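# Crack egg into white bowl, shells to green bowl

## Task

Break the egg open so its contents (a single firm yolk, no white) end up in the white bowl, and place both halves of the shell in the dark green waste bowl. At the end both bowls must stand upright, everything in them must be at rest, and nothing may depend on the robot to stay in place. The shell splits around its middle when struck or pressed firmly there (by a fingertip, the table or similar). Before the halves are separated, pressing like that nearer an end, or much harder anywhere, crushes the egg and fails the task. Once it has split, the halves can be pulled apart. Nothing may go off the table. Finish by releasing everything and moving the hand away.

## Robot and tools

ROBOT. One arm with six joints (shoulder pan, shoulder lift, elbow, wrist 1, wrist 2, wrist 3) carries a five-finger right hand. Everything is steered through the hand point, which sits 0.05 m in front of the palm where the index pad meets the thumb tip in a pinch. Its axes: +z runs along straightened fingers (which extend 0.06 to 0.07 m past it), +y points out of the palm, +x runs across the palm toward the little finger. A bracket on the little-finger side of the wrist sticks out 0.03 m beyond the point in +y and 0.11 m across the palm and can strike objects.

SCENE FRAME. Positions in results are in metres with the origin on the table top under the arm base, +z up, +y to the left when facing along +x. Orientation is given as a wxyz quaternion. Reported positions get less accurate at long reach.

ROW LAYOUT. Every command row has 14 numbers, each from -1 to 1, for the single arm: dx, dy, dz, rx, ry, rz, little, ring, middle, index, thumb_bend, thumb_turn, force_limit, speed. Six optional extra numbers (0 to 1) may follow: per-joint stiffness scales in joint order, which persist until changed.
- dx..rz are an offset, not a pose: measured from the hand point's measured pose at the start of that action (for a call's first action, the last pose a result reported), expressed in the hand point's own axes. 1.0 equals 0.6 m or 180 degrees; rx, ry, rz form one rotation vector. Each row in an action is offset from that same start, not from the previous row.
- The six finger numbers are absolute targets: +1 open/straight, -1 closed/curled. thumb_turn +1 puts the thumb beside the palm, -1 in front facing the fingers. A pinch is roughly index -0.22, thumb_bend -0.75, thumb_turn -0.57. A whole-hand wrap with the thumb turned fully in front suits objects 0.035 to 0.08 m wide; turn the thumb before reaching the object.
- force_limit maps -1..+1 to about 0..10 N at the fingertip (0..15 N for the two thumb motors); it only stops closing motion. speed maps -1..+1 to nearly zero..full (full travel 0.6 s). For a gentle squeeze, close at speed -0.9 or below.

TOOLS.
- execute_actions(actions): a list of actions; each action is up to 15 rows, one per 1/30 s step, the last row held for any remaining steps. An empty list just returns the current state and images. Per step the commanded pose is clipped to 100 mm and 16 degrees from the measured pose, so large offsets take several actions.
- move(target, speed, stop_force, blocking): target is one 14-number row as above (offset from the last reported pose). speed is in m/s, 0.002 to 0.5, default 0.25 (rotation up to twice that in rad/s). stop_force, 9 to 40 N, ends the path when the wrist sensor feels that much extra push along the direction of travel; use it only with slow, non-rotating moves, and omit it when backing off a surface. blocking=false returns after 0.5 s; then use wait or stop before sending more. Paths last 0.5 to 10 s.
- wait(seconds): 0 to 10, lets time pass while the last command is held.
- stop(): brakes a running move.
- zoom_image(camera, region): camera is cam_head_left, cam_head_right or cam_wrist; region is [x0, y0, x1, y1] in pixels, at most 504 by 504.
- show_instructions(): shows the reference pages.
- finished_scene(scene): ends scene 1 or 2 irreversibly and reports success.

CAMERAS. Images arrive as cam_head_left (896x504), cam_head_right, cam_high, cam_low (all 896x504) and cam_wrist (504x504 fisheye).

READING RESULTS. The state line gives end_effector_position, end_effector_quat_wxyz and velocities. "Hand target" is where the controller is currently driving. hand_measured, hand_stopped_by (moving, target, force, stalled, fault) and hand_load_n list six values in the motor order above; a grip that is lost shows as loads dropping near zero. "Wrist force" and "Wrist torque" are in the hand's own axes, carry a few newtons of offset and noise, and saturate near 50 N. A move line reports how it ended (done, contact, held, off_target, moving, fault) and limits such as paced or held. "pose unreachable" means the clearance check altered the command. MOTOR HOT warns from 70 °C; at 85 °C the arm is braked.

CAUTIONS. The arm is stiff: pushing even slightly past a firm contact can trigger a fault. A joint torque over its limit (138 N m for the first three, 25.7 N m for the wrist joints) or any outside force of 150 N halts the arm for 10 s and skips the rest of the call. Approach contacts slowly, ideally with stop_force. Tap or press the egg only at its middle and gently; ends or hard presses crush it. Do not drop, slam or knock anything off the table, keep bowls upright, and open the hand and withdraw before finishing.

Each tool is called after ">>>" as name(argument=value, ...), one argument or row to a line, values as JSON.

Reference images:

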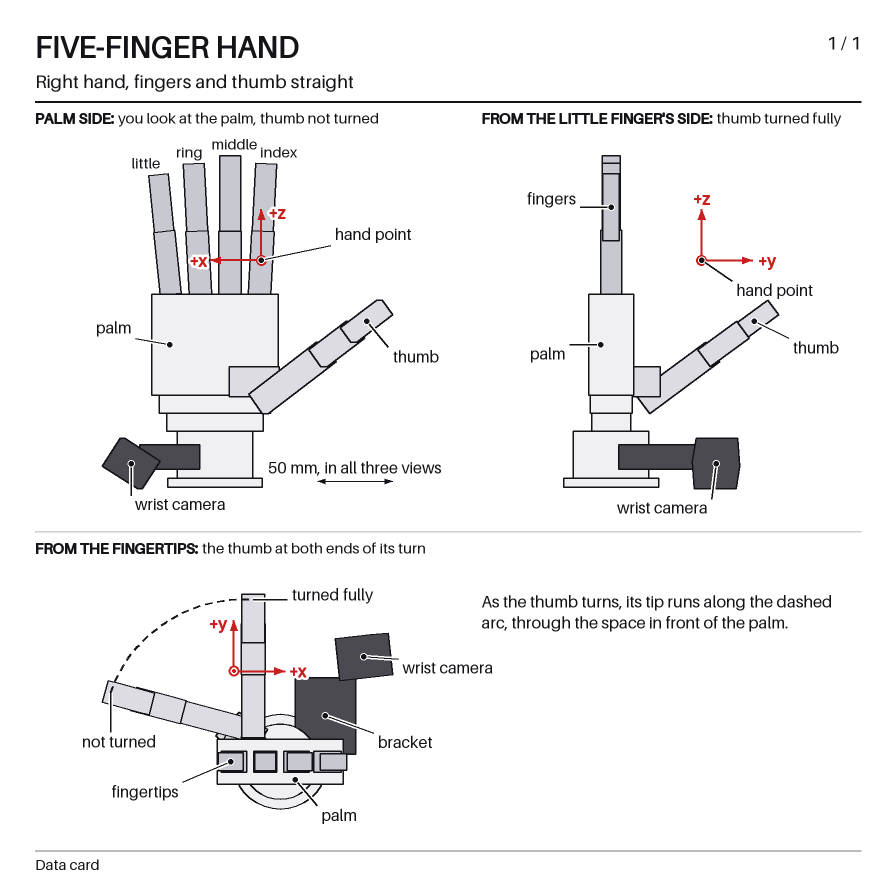

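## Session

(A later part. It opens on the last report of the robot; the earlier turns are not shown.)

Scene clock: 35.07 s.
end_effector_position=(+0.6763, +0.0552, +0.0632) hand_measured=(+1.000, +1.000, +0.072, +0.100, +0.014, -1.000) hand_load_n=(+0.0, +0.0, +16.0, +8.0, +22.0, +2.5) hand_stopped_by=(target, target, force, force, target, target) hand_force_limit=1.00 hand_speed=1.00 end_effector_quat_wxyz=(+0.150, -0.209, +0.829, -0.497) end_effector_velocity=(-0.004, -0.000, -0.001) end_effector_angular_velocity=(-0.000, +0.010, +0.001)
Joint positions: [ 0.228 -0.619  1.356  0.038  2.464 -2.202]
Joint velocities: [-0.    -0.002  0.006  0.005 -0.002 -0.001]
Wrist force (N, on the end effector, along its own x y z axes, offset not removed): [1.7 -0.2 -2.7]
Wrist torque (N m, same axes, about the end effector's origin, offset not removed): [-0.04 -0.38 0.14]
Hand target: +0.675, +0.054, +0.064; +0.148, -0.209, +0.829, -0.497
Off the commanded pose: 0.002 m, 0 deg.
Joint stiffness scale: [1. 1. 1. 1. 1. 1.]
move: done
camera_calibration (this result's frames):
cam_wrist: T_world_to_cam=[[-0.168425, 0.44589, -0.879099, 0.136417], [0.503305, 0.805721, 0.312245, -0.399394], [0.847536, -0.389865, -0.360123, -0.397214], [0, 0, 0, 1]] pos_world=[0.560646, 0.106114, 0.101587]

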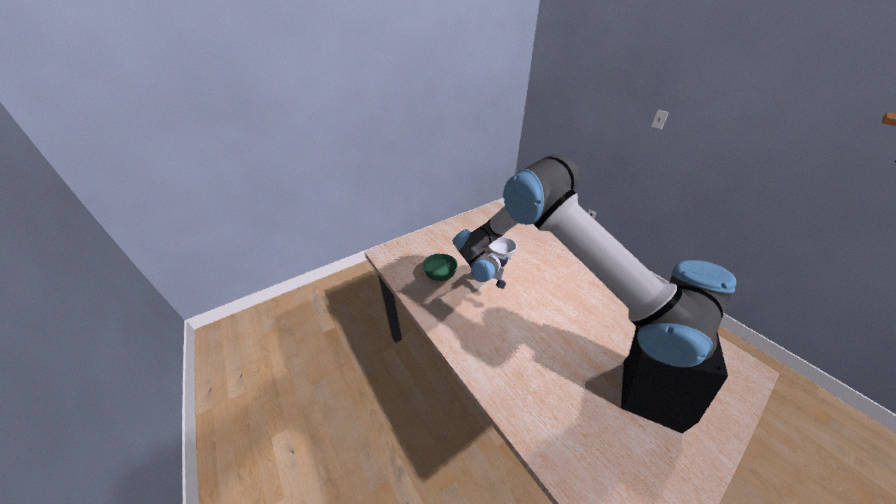

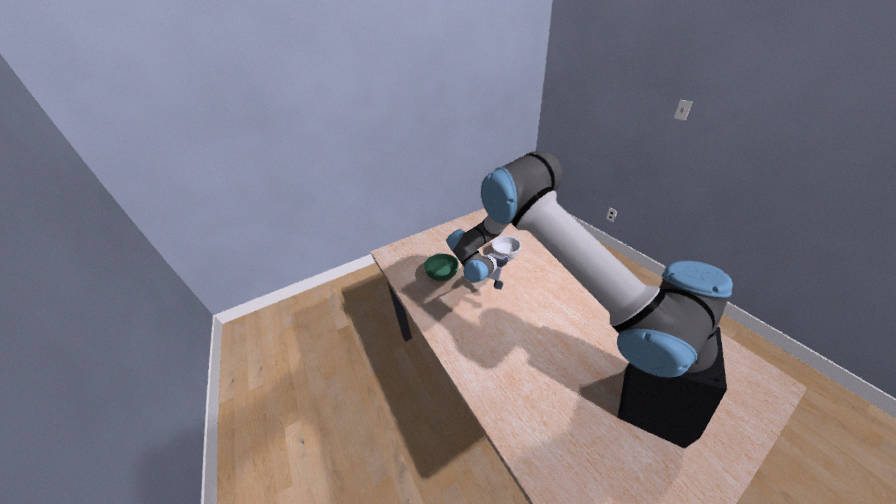

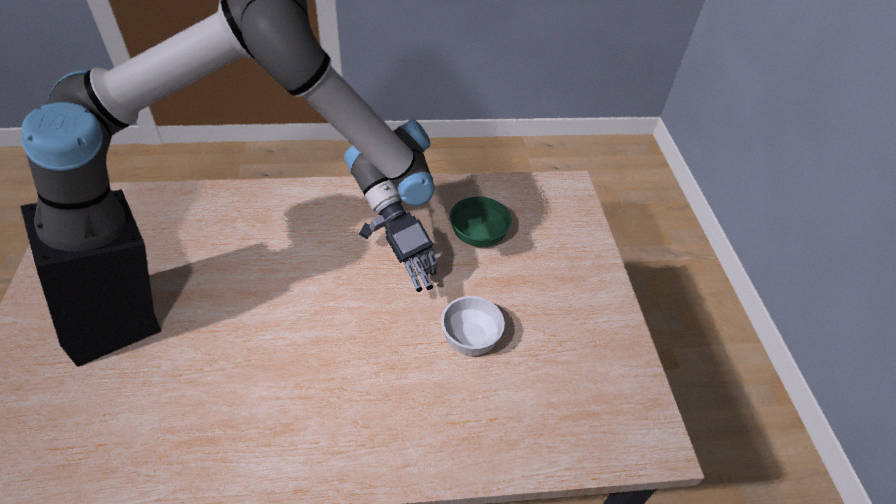

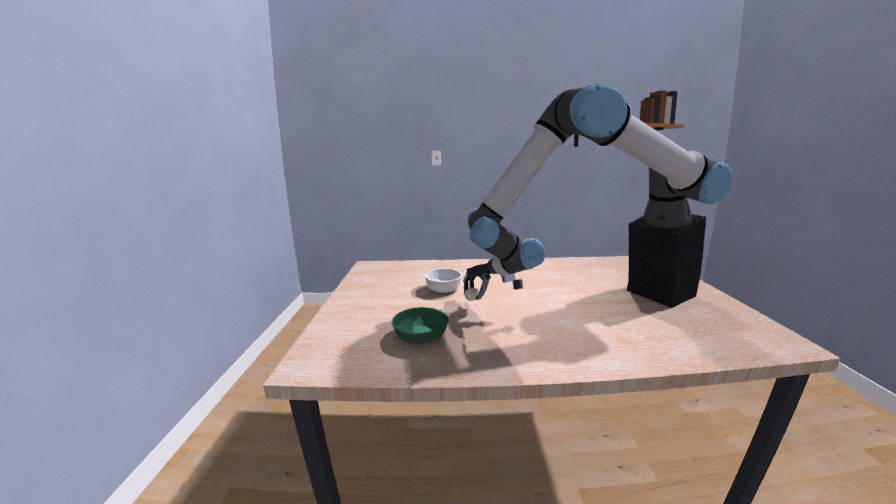

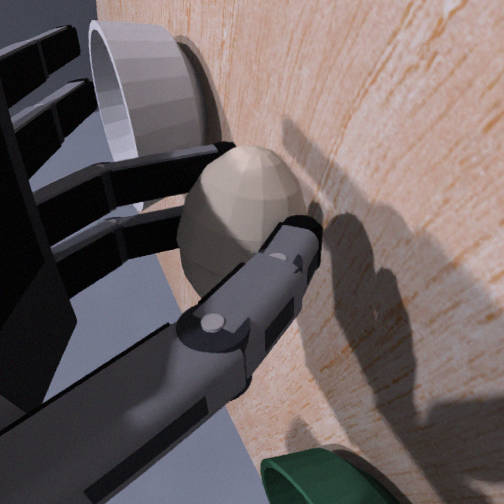

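>>> move(
  target=[0,0.072,0.0415,0,0,0,1,1,-0.03,0.0,0,-1,1,1],
  speed=0.3,
  stop_force=40,
)

>>> zoom_image(
  camera="cam_wrist",
  region=[150, 120, 350, 320],
)

Scene clock: 36.40 s.
end_effector_position=(+0.6847, +0.0523, +0.0276) hand_measured=(+1.000, +1.000, +0.072, +0.100, +0.014, -1.000) hand_load_n=(+0.0, +0.0, +17.5, +7.5, +16.5, -2.0) hand_stopped_by=(target, target, force, force, target, target) hand_force_limit=1.00 hand_speed=1.00 end_effector_quat_wxyz=(+0.154, -0.203, +0.826, -0.502) end_effector_velocity=(+0.003, +0.000, +0.000) end_effector_angular_velocity=(-0.001, -0.006, -0.001)
Joint positions: [ 0.229 -0.536  1.293  0.007  2.476 -2.198]
Joint velocities: [ 0.001  0.004 -0.008  0.     0.003  0.001]
Wrist force (N, on the end effector, along its own x y z axes, offset not removed): [5.9 -31.4 -22.5]
Wrist torque (N m, same axes, about the end effector's origin, offset not removed): [-0.73 0.38 -0.73]
Hand target: +0.679, +0.054, +0.014; +0.150, -0.209, +0.829, -0.497
Off the commanded pose: 0.015 m, 1 deg.
Joint stiffness scale: [1. 1. 1. 1. 1. 1.]
move: off_target
camera_calibration (this result's frames):
cam_wrist: T_world_to_cam=[[-0.152344, 0.441339, -0.884314, 0.0972443], [0.503593, 0.804555, 0.314778, -0.390481], [0.850403, -0.39738, -0.344825, -0.420259], [0, 0, 0, 1]] pos_world=[0.568848, 0.104243, 0.0639934]

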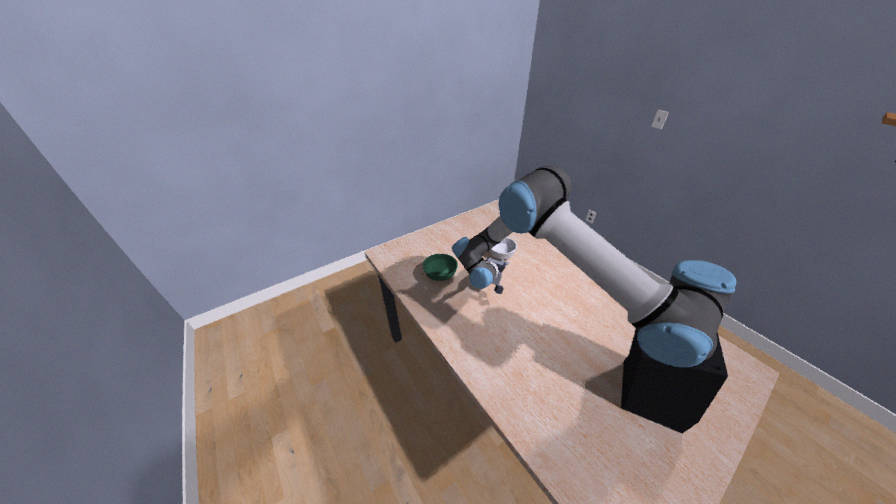

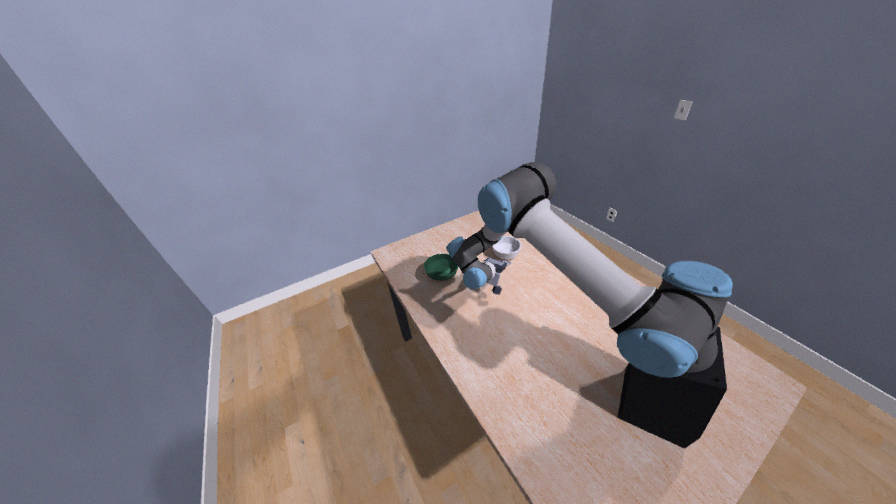

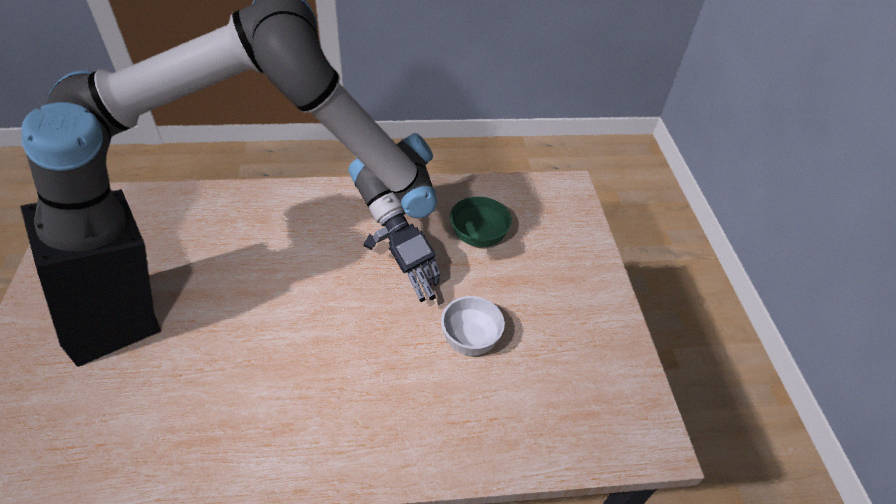

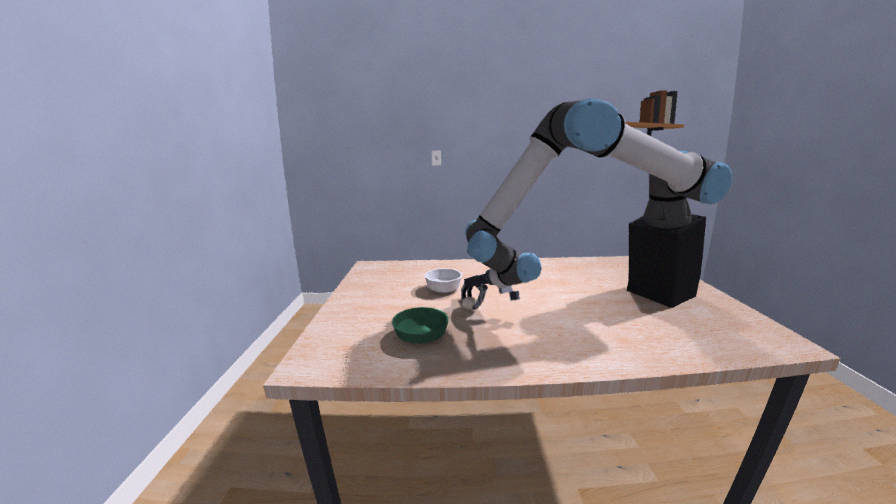

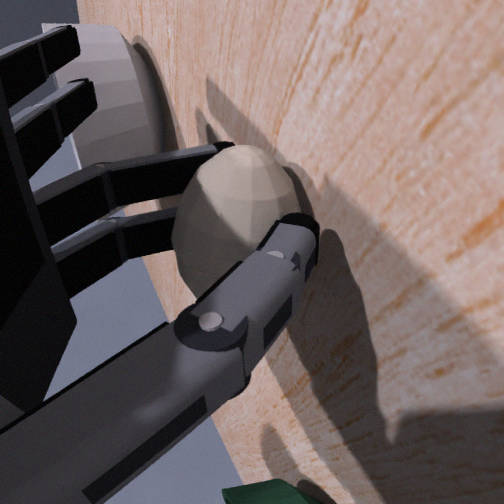

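Region (150, 120, 350, 320) of cam_wrist's 504x504 image, scaled by 2.520, with more detail than that image has.

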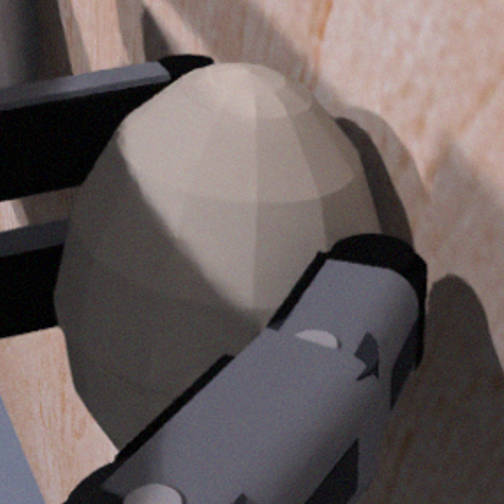

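>>> execute_actions(
  actions=[],
)

Scene clock: 36.80 s.
end_effector_position=(+0.6850, +0.0523, +0.0276) hand_measured=(+1.000, +1.000, +0.072, +0.100, +0.014, -1.000) hand_load_n=(+0.0, +0.0, +17.5, +7.5, +16.5, -2.0) hand_stopped_by=(target, target, force, force, target, target) hand_force_limit=1.00 hand_speed=1.00 end_effector_quat_wxyz=(+0.154, -0.203, +0.826, -0.502) end_effector_velocity=(+0.000, -0.000, +0.001) end_effector_angular_velocity=(-0.002, -0.001, -0.001)
Joint positions: [ 0.229 -0.535  1.292  0.007  2.477 -2.198]
Joint velocities: [-0.    -0.    -0.001  0.     0.002 -0.   ]
Wrist force (N, on the end effector, along its own x y z axes, offset not removed): [9.3 -30.5 -20.9]
Wrist torque (N m, same axes, about the end effector's origin, offset not removed): [-0.65 -0.25 -0.48]
Hand target: +0.679, +0.054, +0.014; +0.150, -0.209, +0.829, -0.497
Off the commanded pose: 0.016 m, 1 deg.
Joint stiffness scale: [1. 1. 1. 1. 1. 1.]
camera_calibration (this result's frames):
cam_wrist: T_world_to_cam=[[-0.151688, 0.441112, -0.88454, 0.0968445], [0.503592, 0.804527, 0.314851, -0.390616], [0.850521, -0.397688, -0.344178, -0.420583], [0, 0, 0, 1]] pos_world=[0.569116, 0.104281, 0.0638931]

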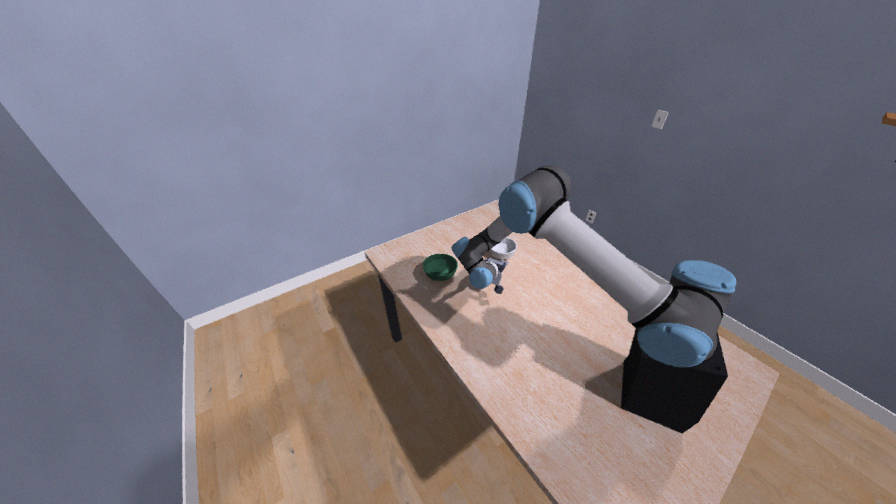

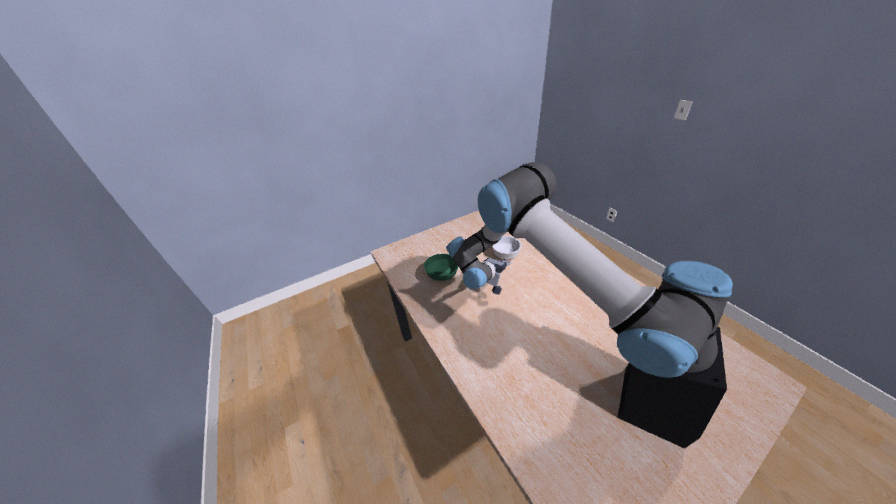

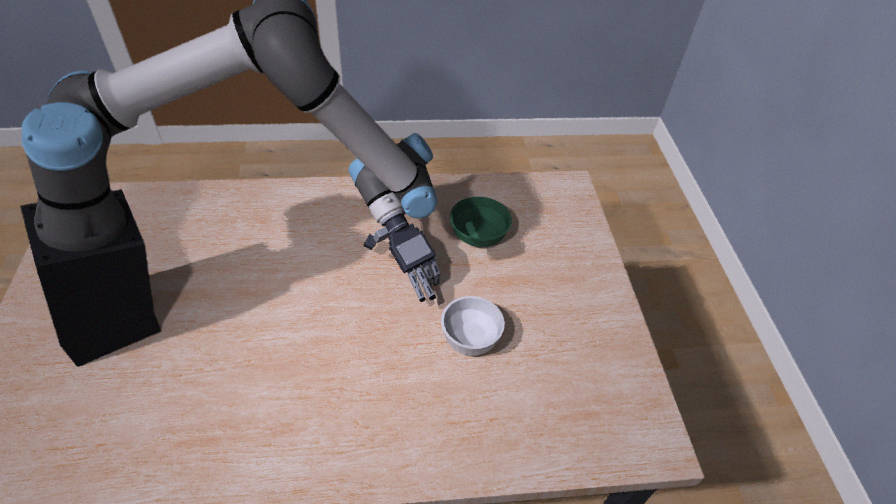

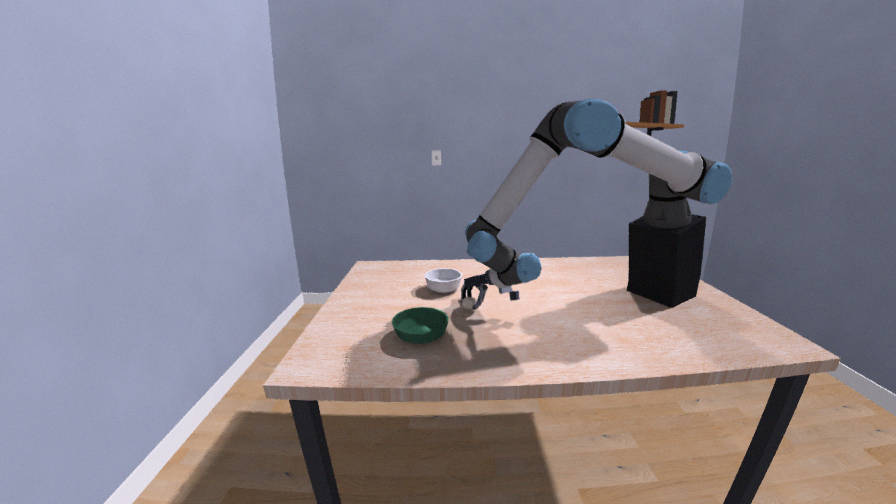

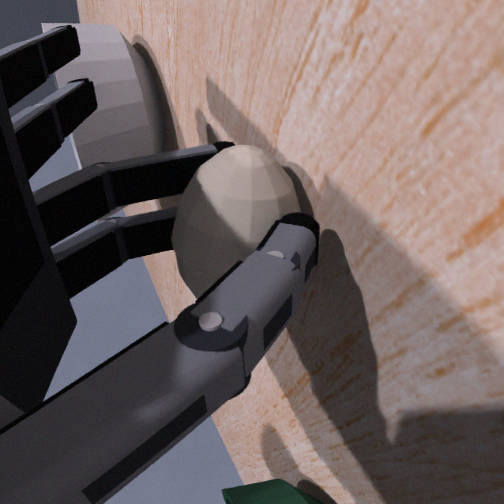

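>>> zoom_image(
  camera="cam_low",
  region=[430, 260, 530, 320],
)

Region (430, 260, 530, 320) of cam_low's 896x504 image, scaled by 5.040, with more detail than that image has; it fills the top 302 rows of this view, and the rest is white.

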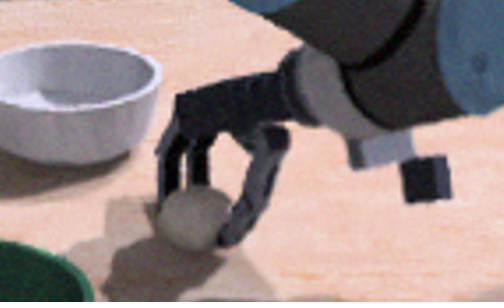

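>>> move(
  target=[0,-0.022,-0.012,-0.083,0,0,1,1,-0.03,0.0,0,-1,1,1],
  speed=0.15,
)

>>> zoom_image(
  camera="cam_low",
  region=[430, 260, 530, 320],
)

Scene clock: 42.30 s.
end_effector_position=(+0.6816, +0.0531, +0.0406) hand_measured=(+1.000, +1.000, +0.072, +0.100, +0.014, -1.000) hand_load_n=(+0.0, +0.0, +15.5, +7.0, +20.5, +2.5) hand_stopped_by=(target, target, force, force, target, target) hand_force_limit=1.00 hand_speed=1.00 end_effector_quat_wxyz=(+0.124, -0.223, +0.884, -0.391) end_effector_velocity=(-0.001, +0.002, -0.001) end_effector_angular_velocity=(+0.015, +0.011, +0.003)
Joint positions: [ 0.144 -0.604  1.29   0.223  2.205 -2.147]
Joint velocities: [-0.002  0.    -0.003  0.014 -0.016  0.002]
Wrist force (N, on the end effector, along its own x y z axes, offset not removed): [2.8 -1.2 0.4]
Wrist torque (N m, same axes, about the end effector's origin, offset not removed): [-0.19 -0.48 0.05]
Hand target: +0.684, +0.052, +0.043; +0.126, -0.221, +0.885, -0.391
Off the commanded pose: 0.003 m, 0 deg.
Joint stiffness scale: [1. 1. 1. 1. 1. 1.]
move: done
camera_calibration (this result's frames):
cam_wrist: T_world_to_cam=[[-0.266289, 0.620988, -0.737201, 0.170069], [0.541485, 0.729102, 0.418573, -0.419694], [0.797424, -0.287722, -0.530407, -0.375038], [0, 0, 0, 1]] pos_world=[0.571609, 0.0924826, 0.102125]

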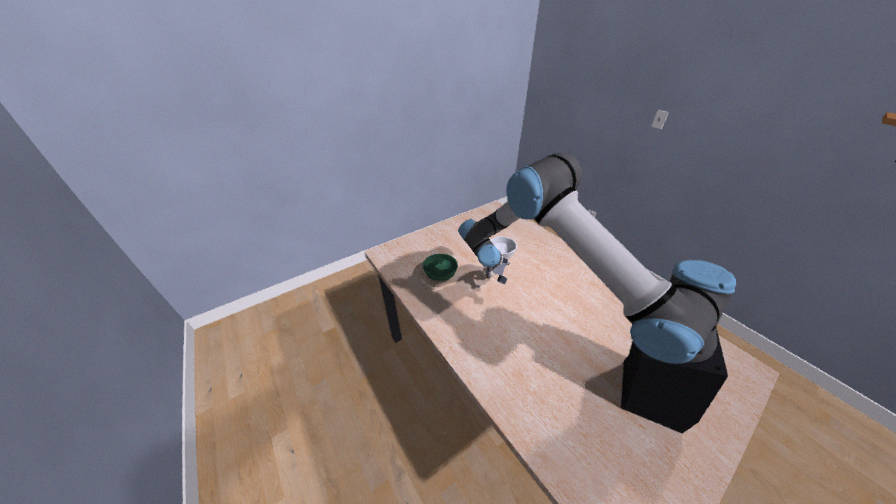

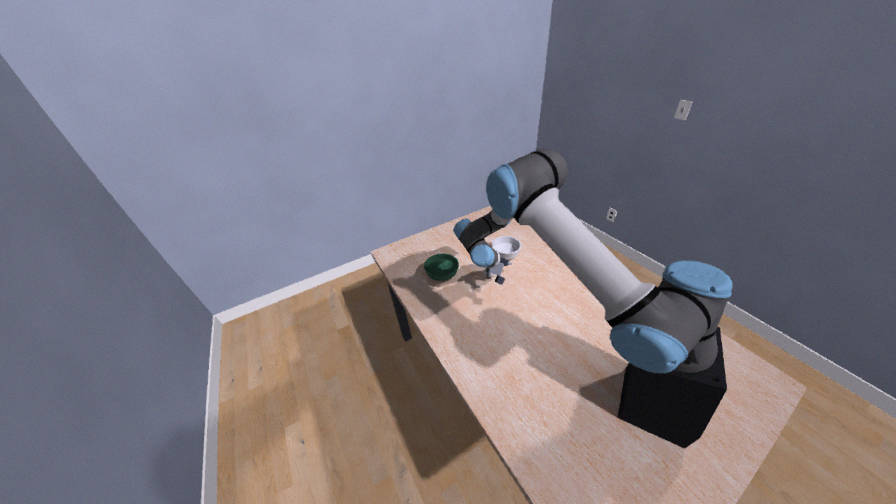

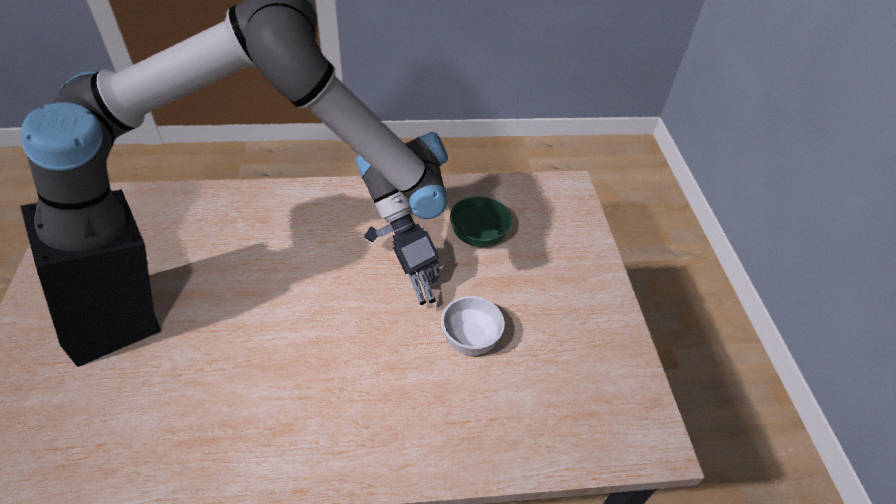

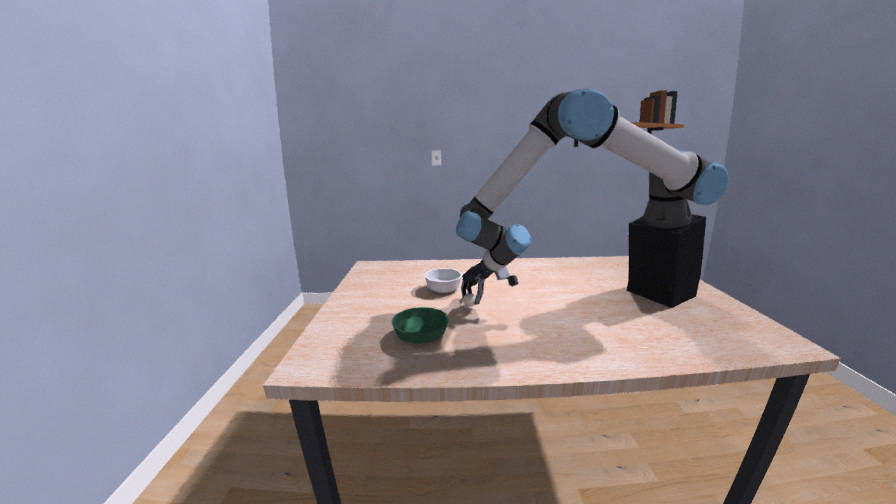

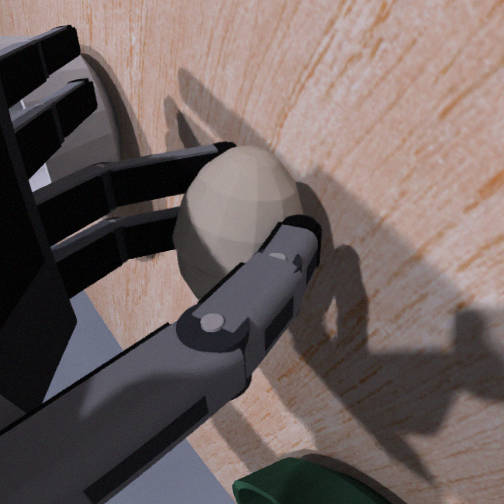

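Region (430, 260, 530, 320) of cam_low's 896x504 image, scaled by 5.040, with more detail than that image has; it fills the top 302 rows of this view, and the rest is white.

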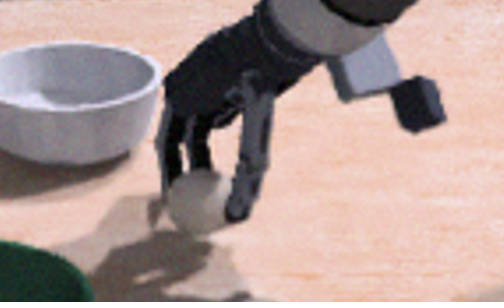

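>>> move(
  target=[0.002,0.031,0.0276,0,0,0,1,1,-0.03,0.0,0,-1,1,1],
  speed=0.05,
)

Scene clock: 43.33 s.
end_effector_position=(+0.6864, +0.0516, +0.0278) hand_measured=(+1.000, +1.000, +0.072, +0.100, +0.014, -1.000) hand_load_n=(+0.0, +0.0, +14.0, +5.5, +19.5, -1.0) hand_stopped_by=(target, target, force, force, target, target) hand_force_limit=1.00 hand_speed=1.00 end_effector_quat_wxyz=(+0.128, -0.220, +0.883, -0.395) end_effector_velocity=(+0.002, -0.000, -0.000) end_effector_angular_velocity=(-0.003, -0.006, -0.002)
Joint positions: [ 0.146 -0.574  1.268  0.207  2.212 -2.144]
Joint velocities: [ 0.001  0.003 -0.005 -0.002  0.005  0.002]
Wrist force (N, on the end effector, along its own x y z axes, offset not removed): [5.7 -20.1 -22.0]
Wrist torque (N m, same axes, about the end effector's origin, offset not removed): [-0.73 0.09 -0.46]
Hand target: +0.681, +0.053, +0.016; +0.124, -0.223, +0.884, -0.391
Off the commanded pose: 0.013 m, 1 deg.
Joint stiffness scale: [1. 1. 1. 1. 1. 1.]
move: off_target
camera_calibration (this result's frames):
cam_wrist: T_world_to_cam=[[-0.256463, 0.618493, -0.742761, 0.156349], [0.53897, 0.729408, 0.421278, -0.41418], [0.802333, -0.292284, -0.520415, -0.389521], [0, 0, 0, 1]] pos_world=[0.575854, 0.0915553, 0.0879021]

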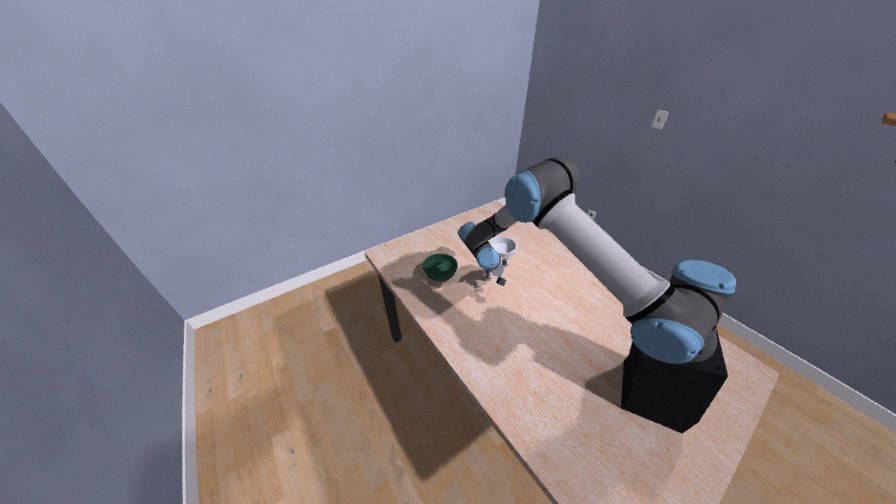

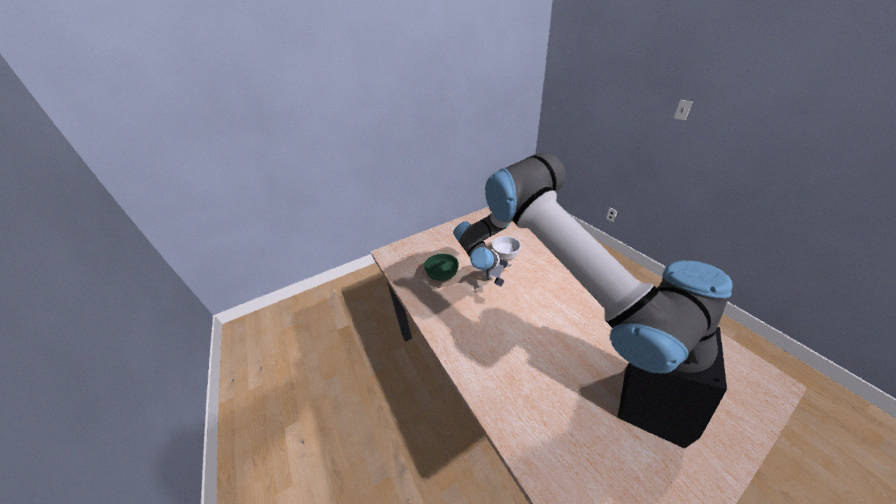

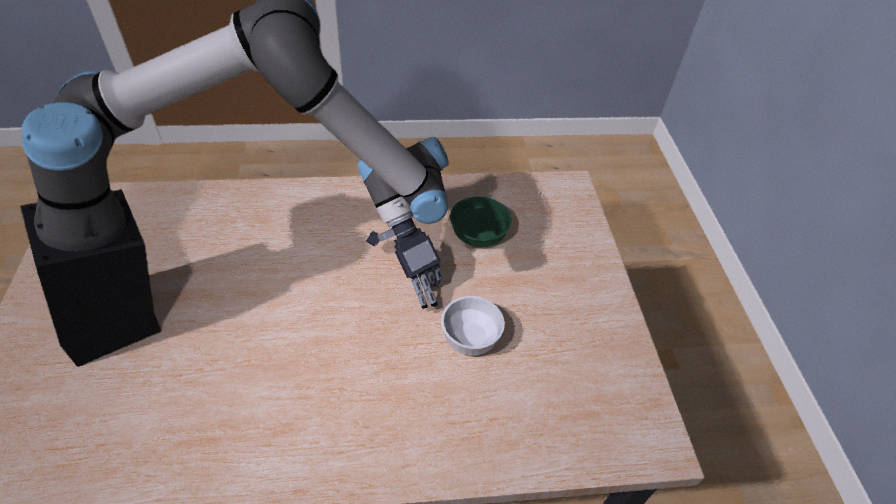

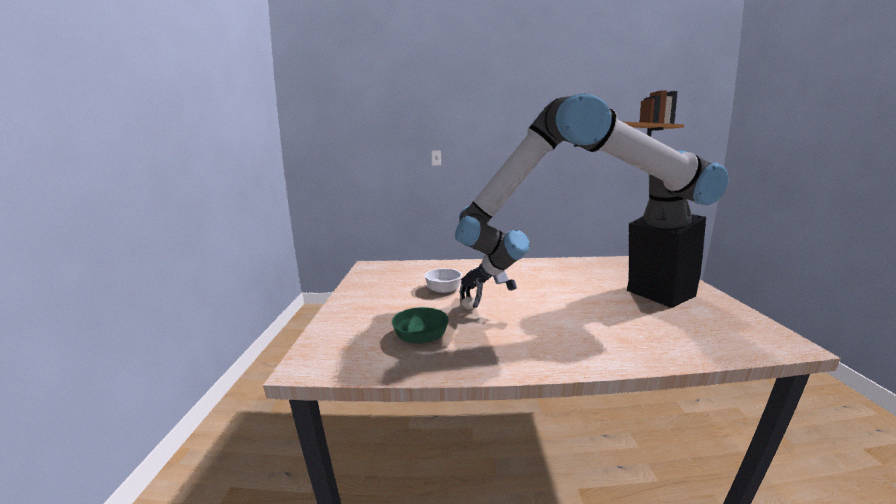

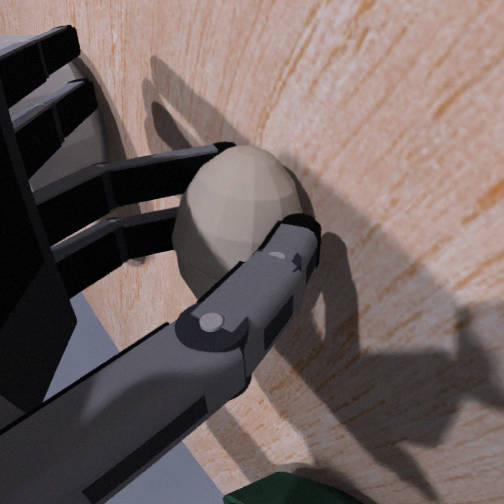

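>>> move(
  target=[-0.004,0.025,0.024,0,0,0,1,1,-0.03,0.0,0,-1,1,1],
  speed=0.03,
)

Scene clock: 44.57 s.
end_effector_position=(+0.6986, +0.0505, +0.0260) hand_measured=(+1.000, +1.000, +0.072, +0.100, +0.014, -1.000) hand_load_n=(+0.0, +0.0, +12.0, +2.5, +16.5, -2.5) hand_stopped_by=(target, target, force, force, target, target) hand_force_limit=1.00 hand_speed=1.00 end_effector_quat_wxyz=(+0.135, -0.214, +0.881, -0.400) end_effector_velocity=(+0.001, +0.000, +0.001) end_effector_angular_velocity=(-0.002, -0.002, -0.001)
Joint positions: [ 0.147 -0.555  1.232  0.206  2.224 -2.14 ]
Joint velocities: [ 0.001  0.    -0.004  0.002  0.003  0.001]
Wrist force (N, on the end effector, along its own x y z axes, offset not removed): [10.5 -33.5 -37.7]
Wrist torque (N m, same axes, about the end effector's origin, offset not removed): [-0.64 0.22 -0.53]
Hand target: +0.690, +0.052, +0.008; +0.128, -0.220, +0.883, -0.395
Off the commanded pose: 0.021 m, 1 deg.
Joint stiffness scale: [1. 1. 1. 1. 1. 1.]
move: off_target
camera_calibration (this result's frames):
cam_wrist: T_world_to_cam=[[-0.238608, 0.613928, -0.752435, 0.146871], [0.53369, 0.73022, 0.426561, -0.415622], [0.811321, -0.299786, -0.501884, -0.40688], [0, 0, 0, 1]] pos_world=[0.586968, 0.0913502, 0.0835932]

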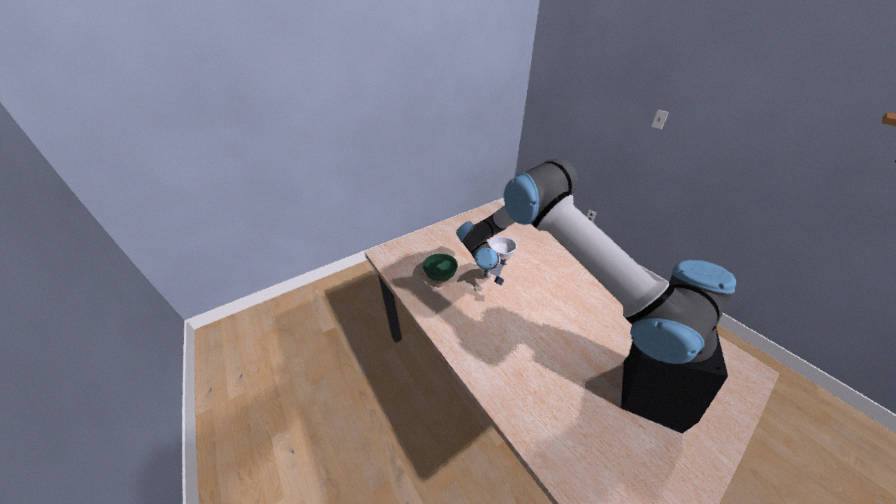

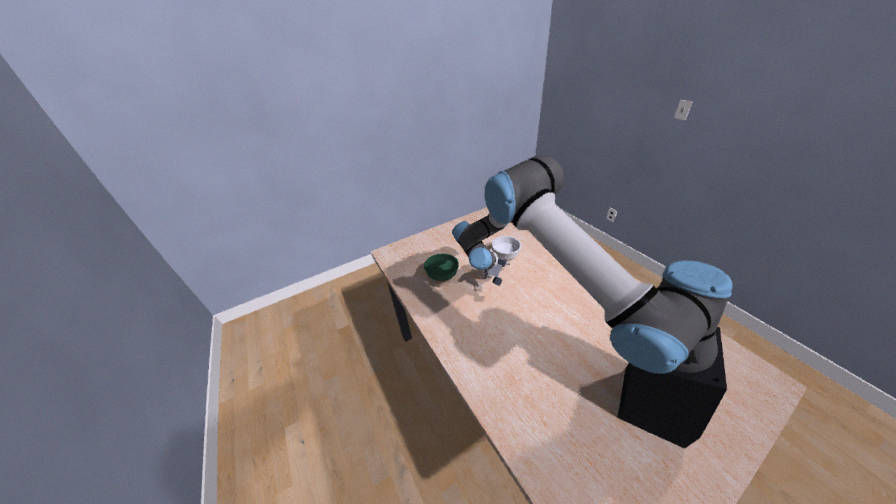

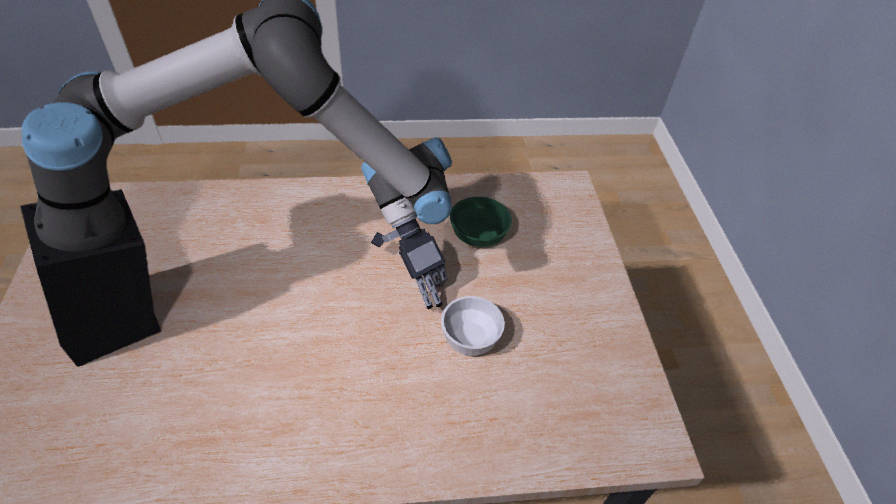

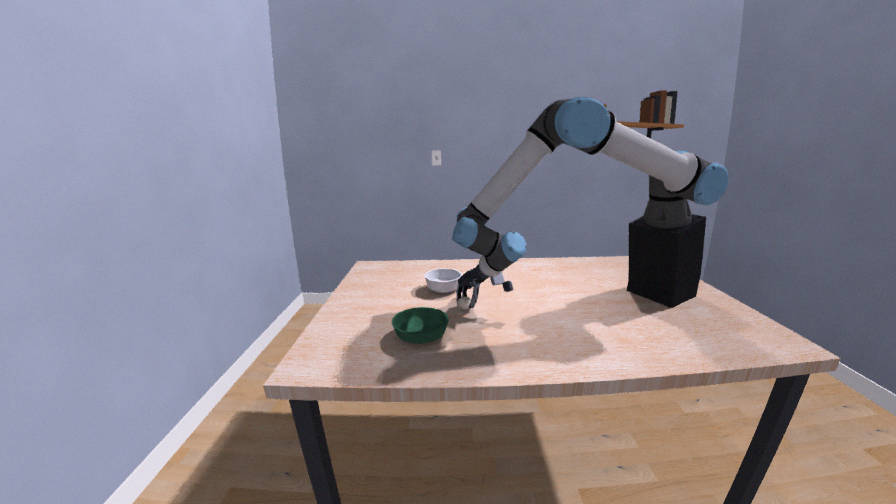

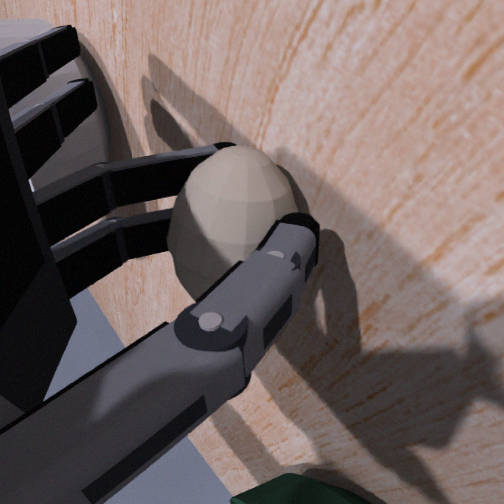

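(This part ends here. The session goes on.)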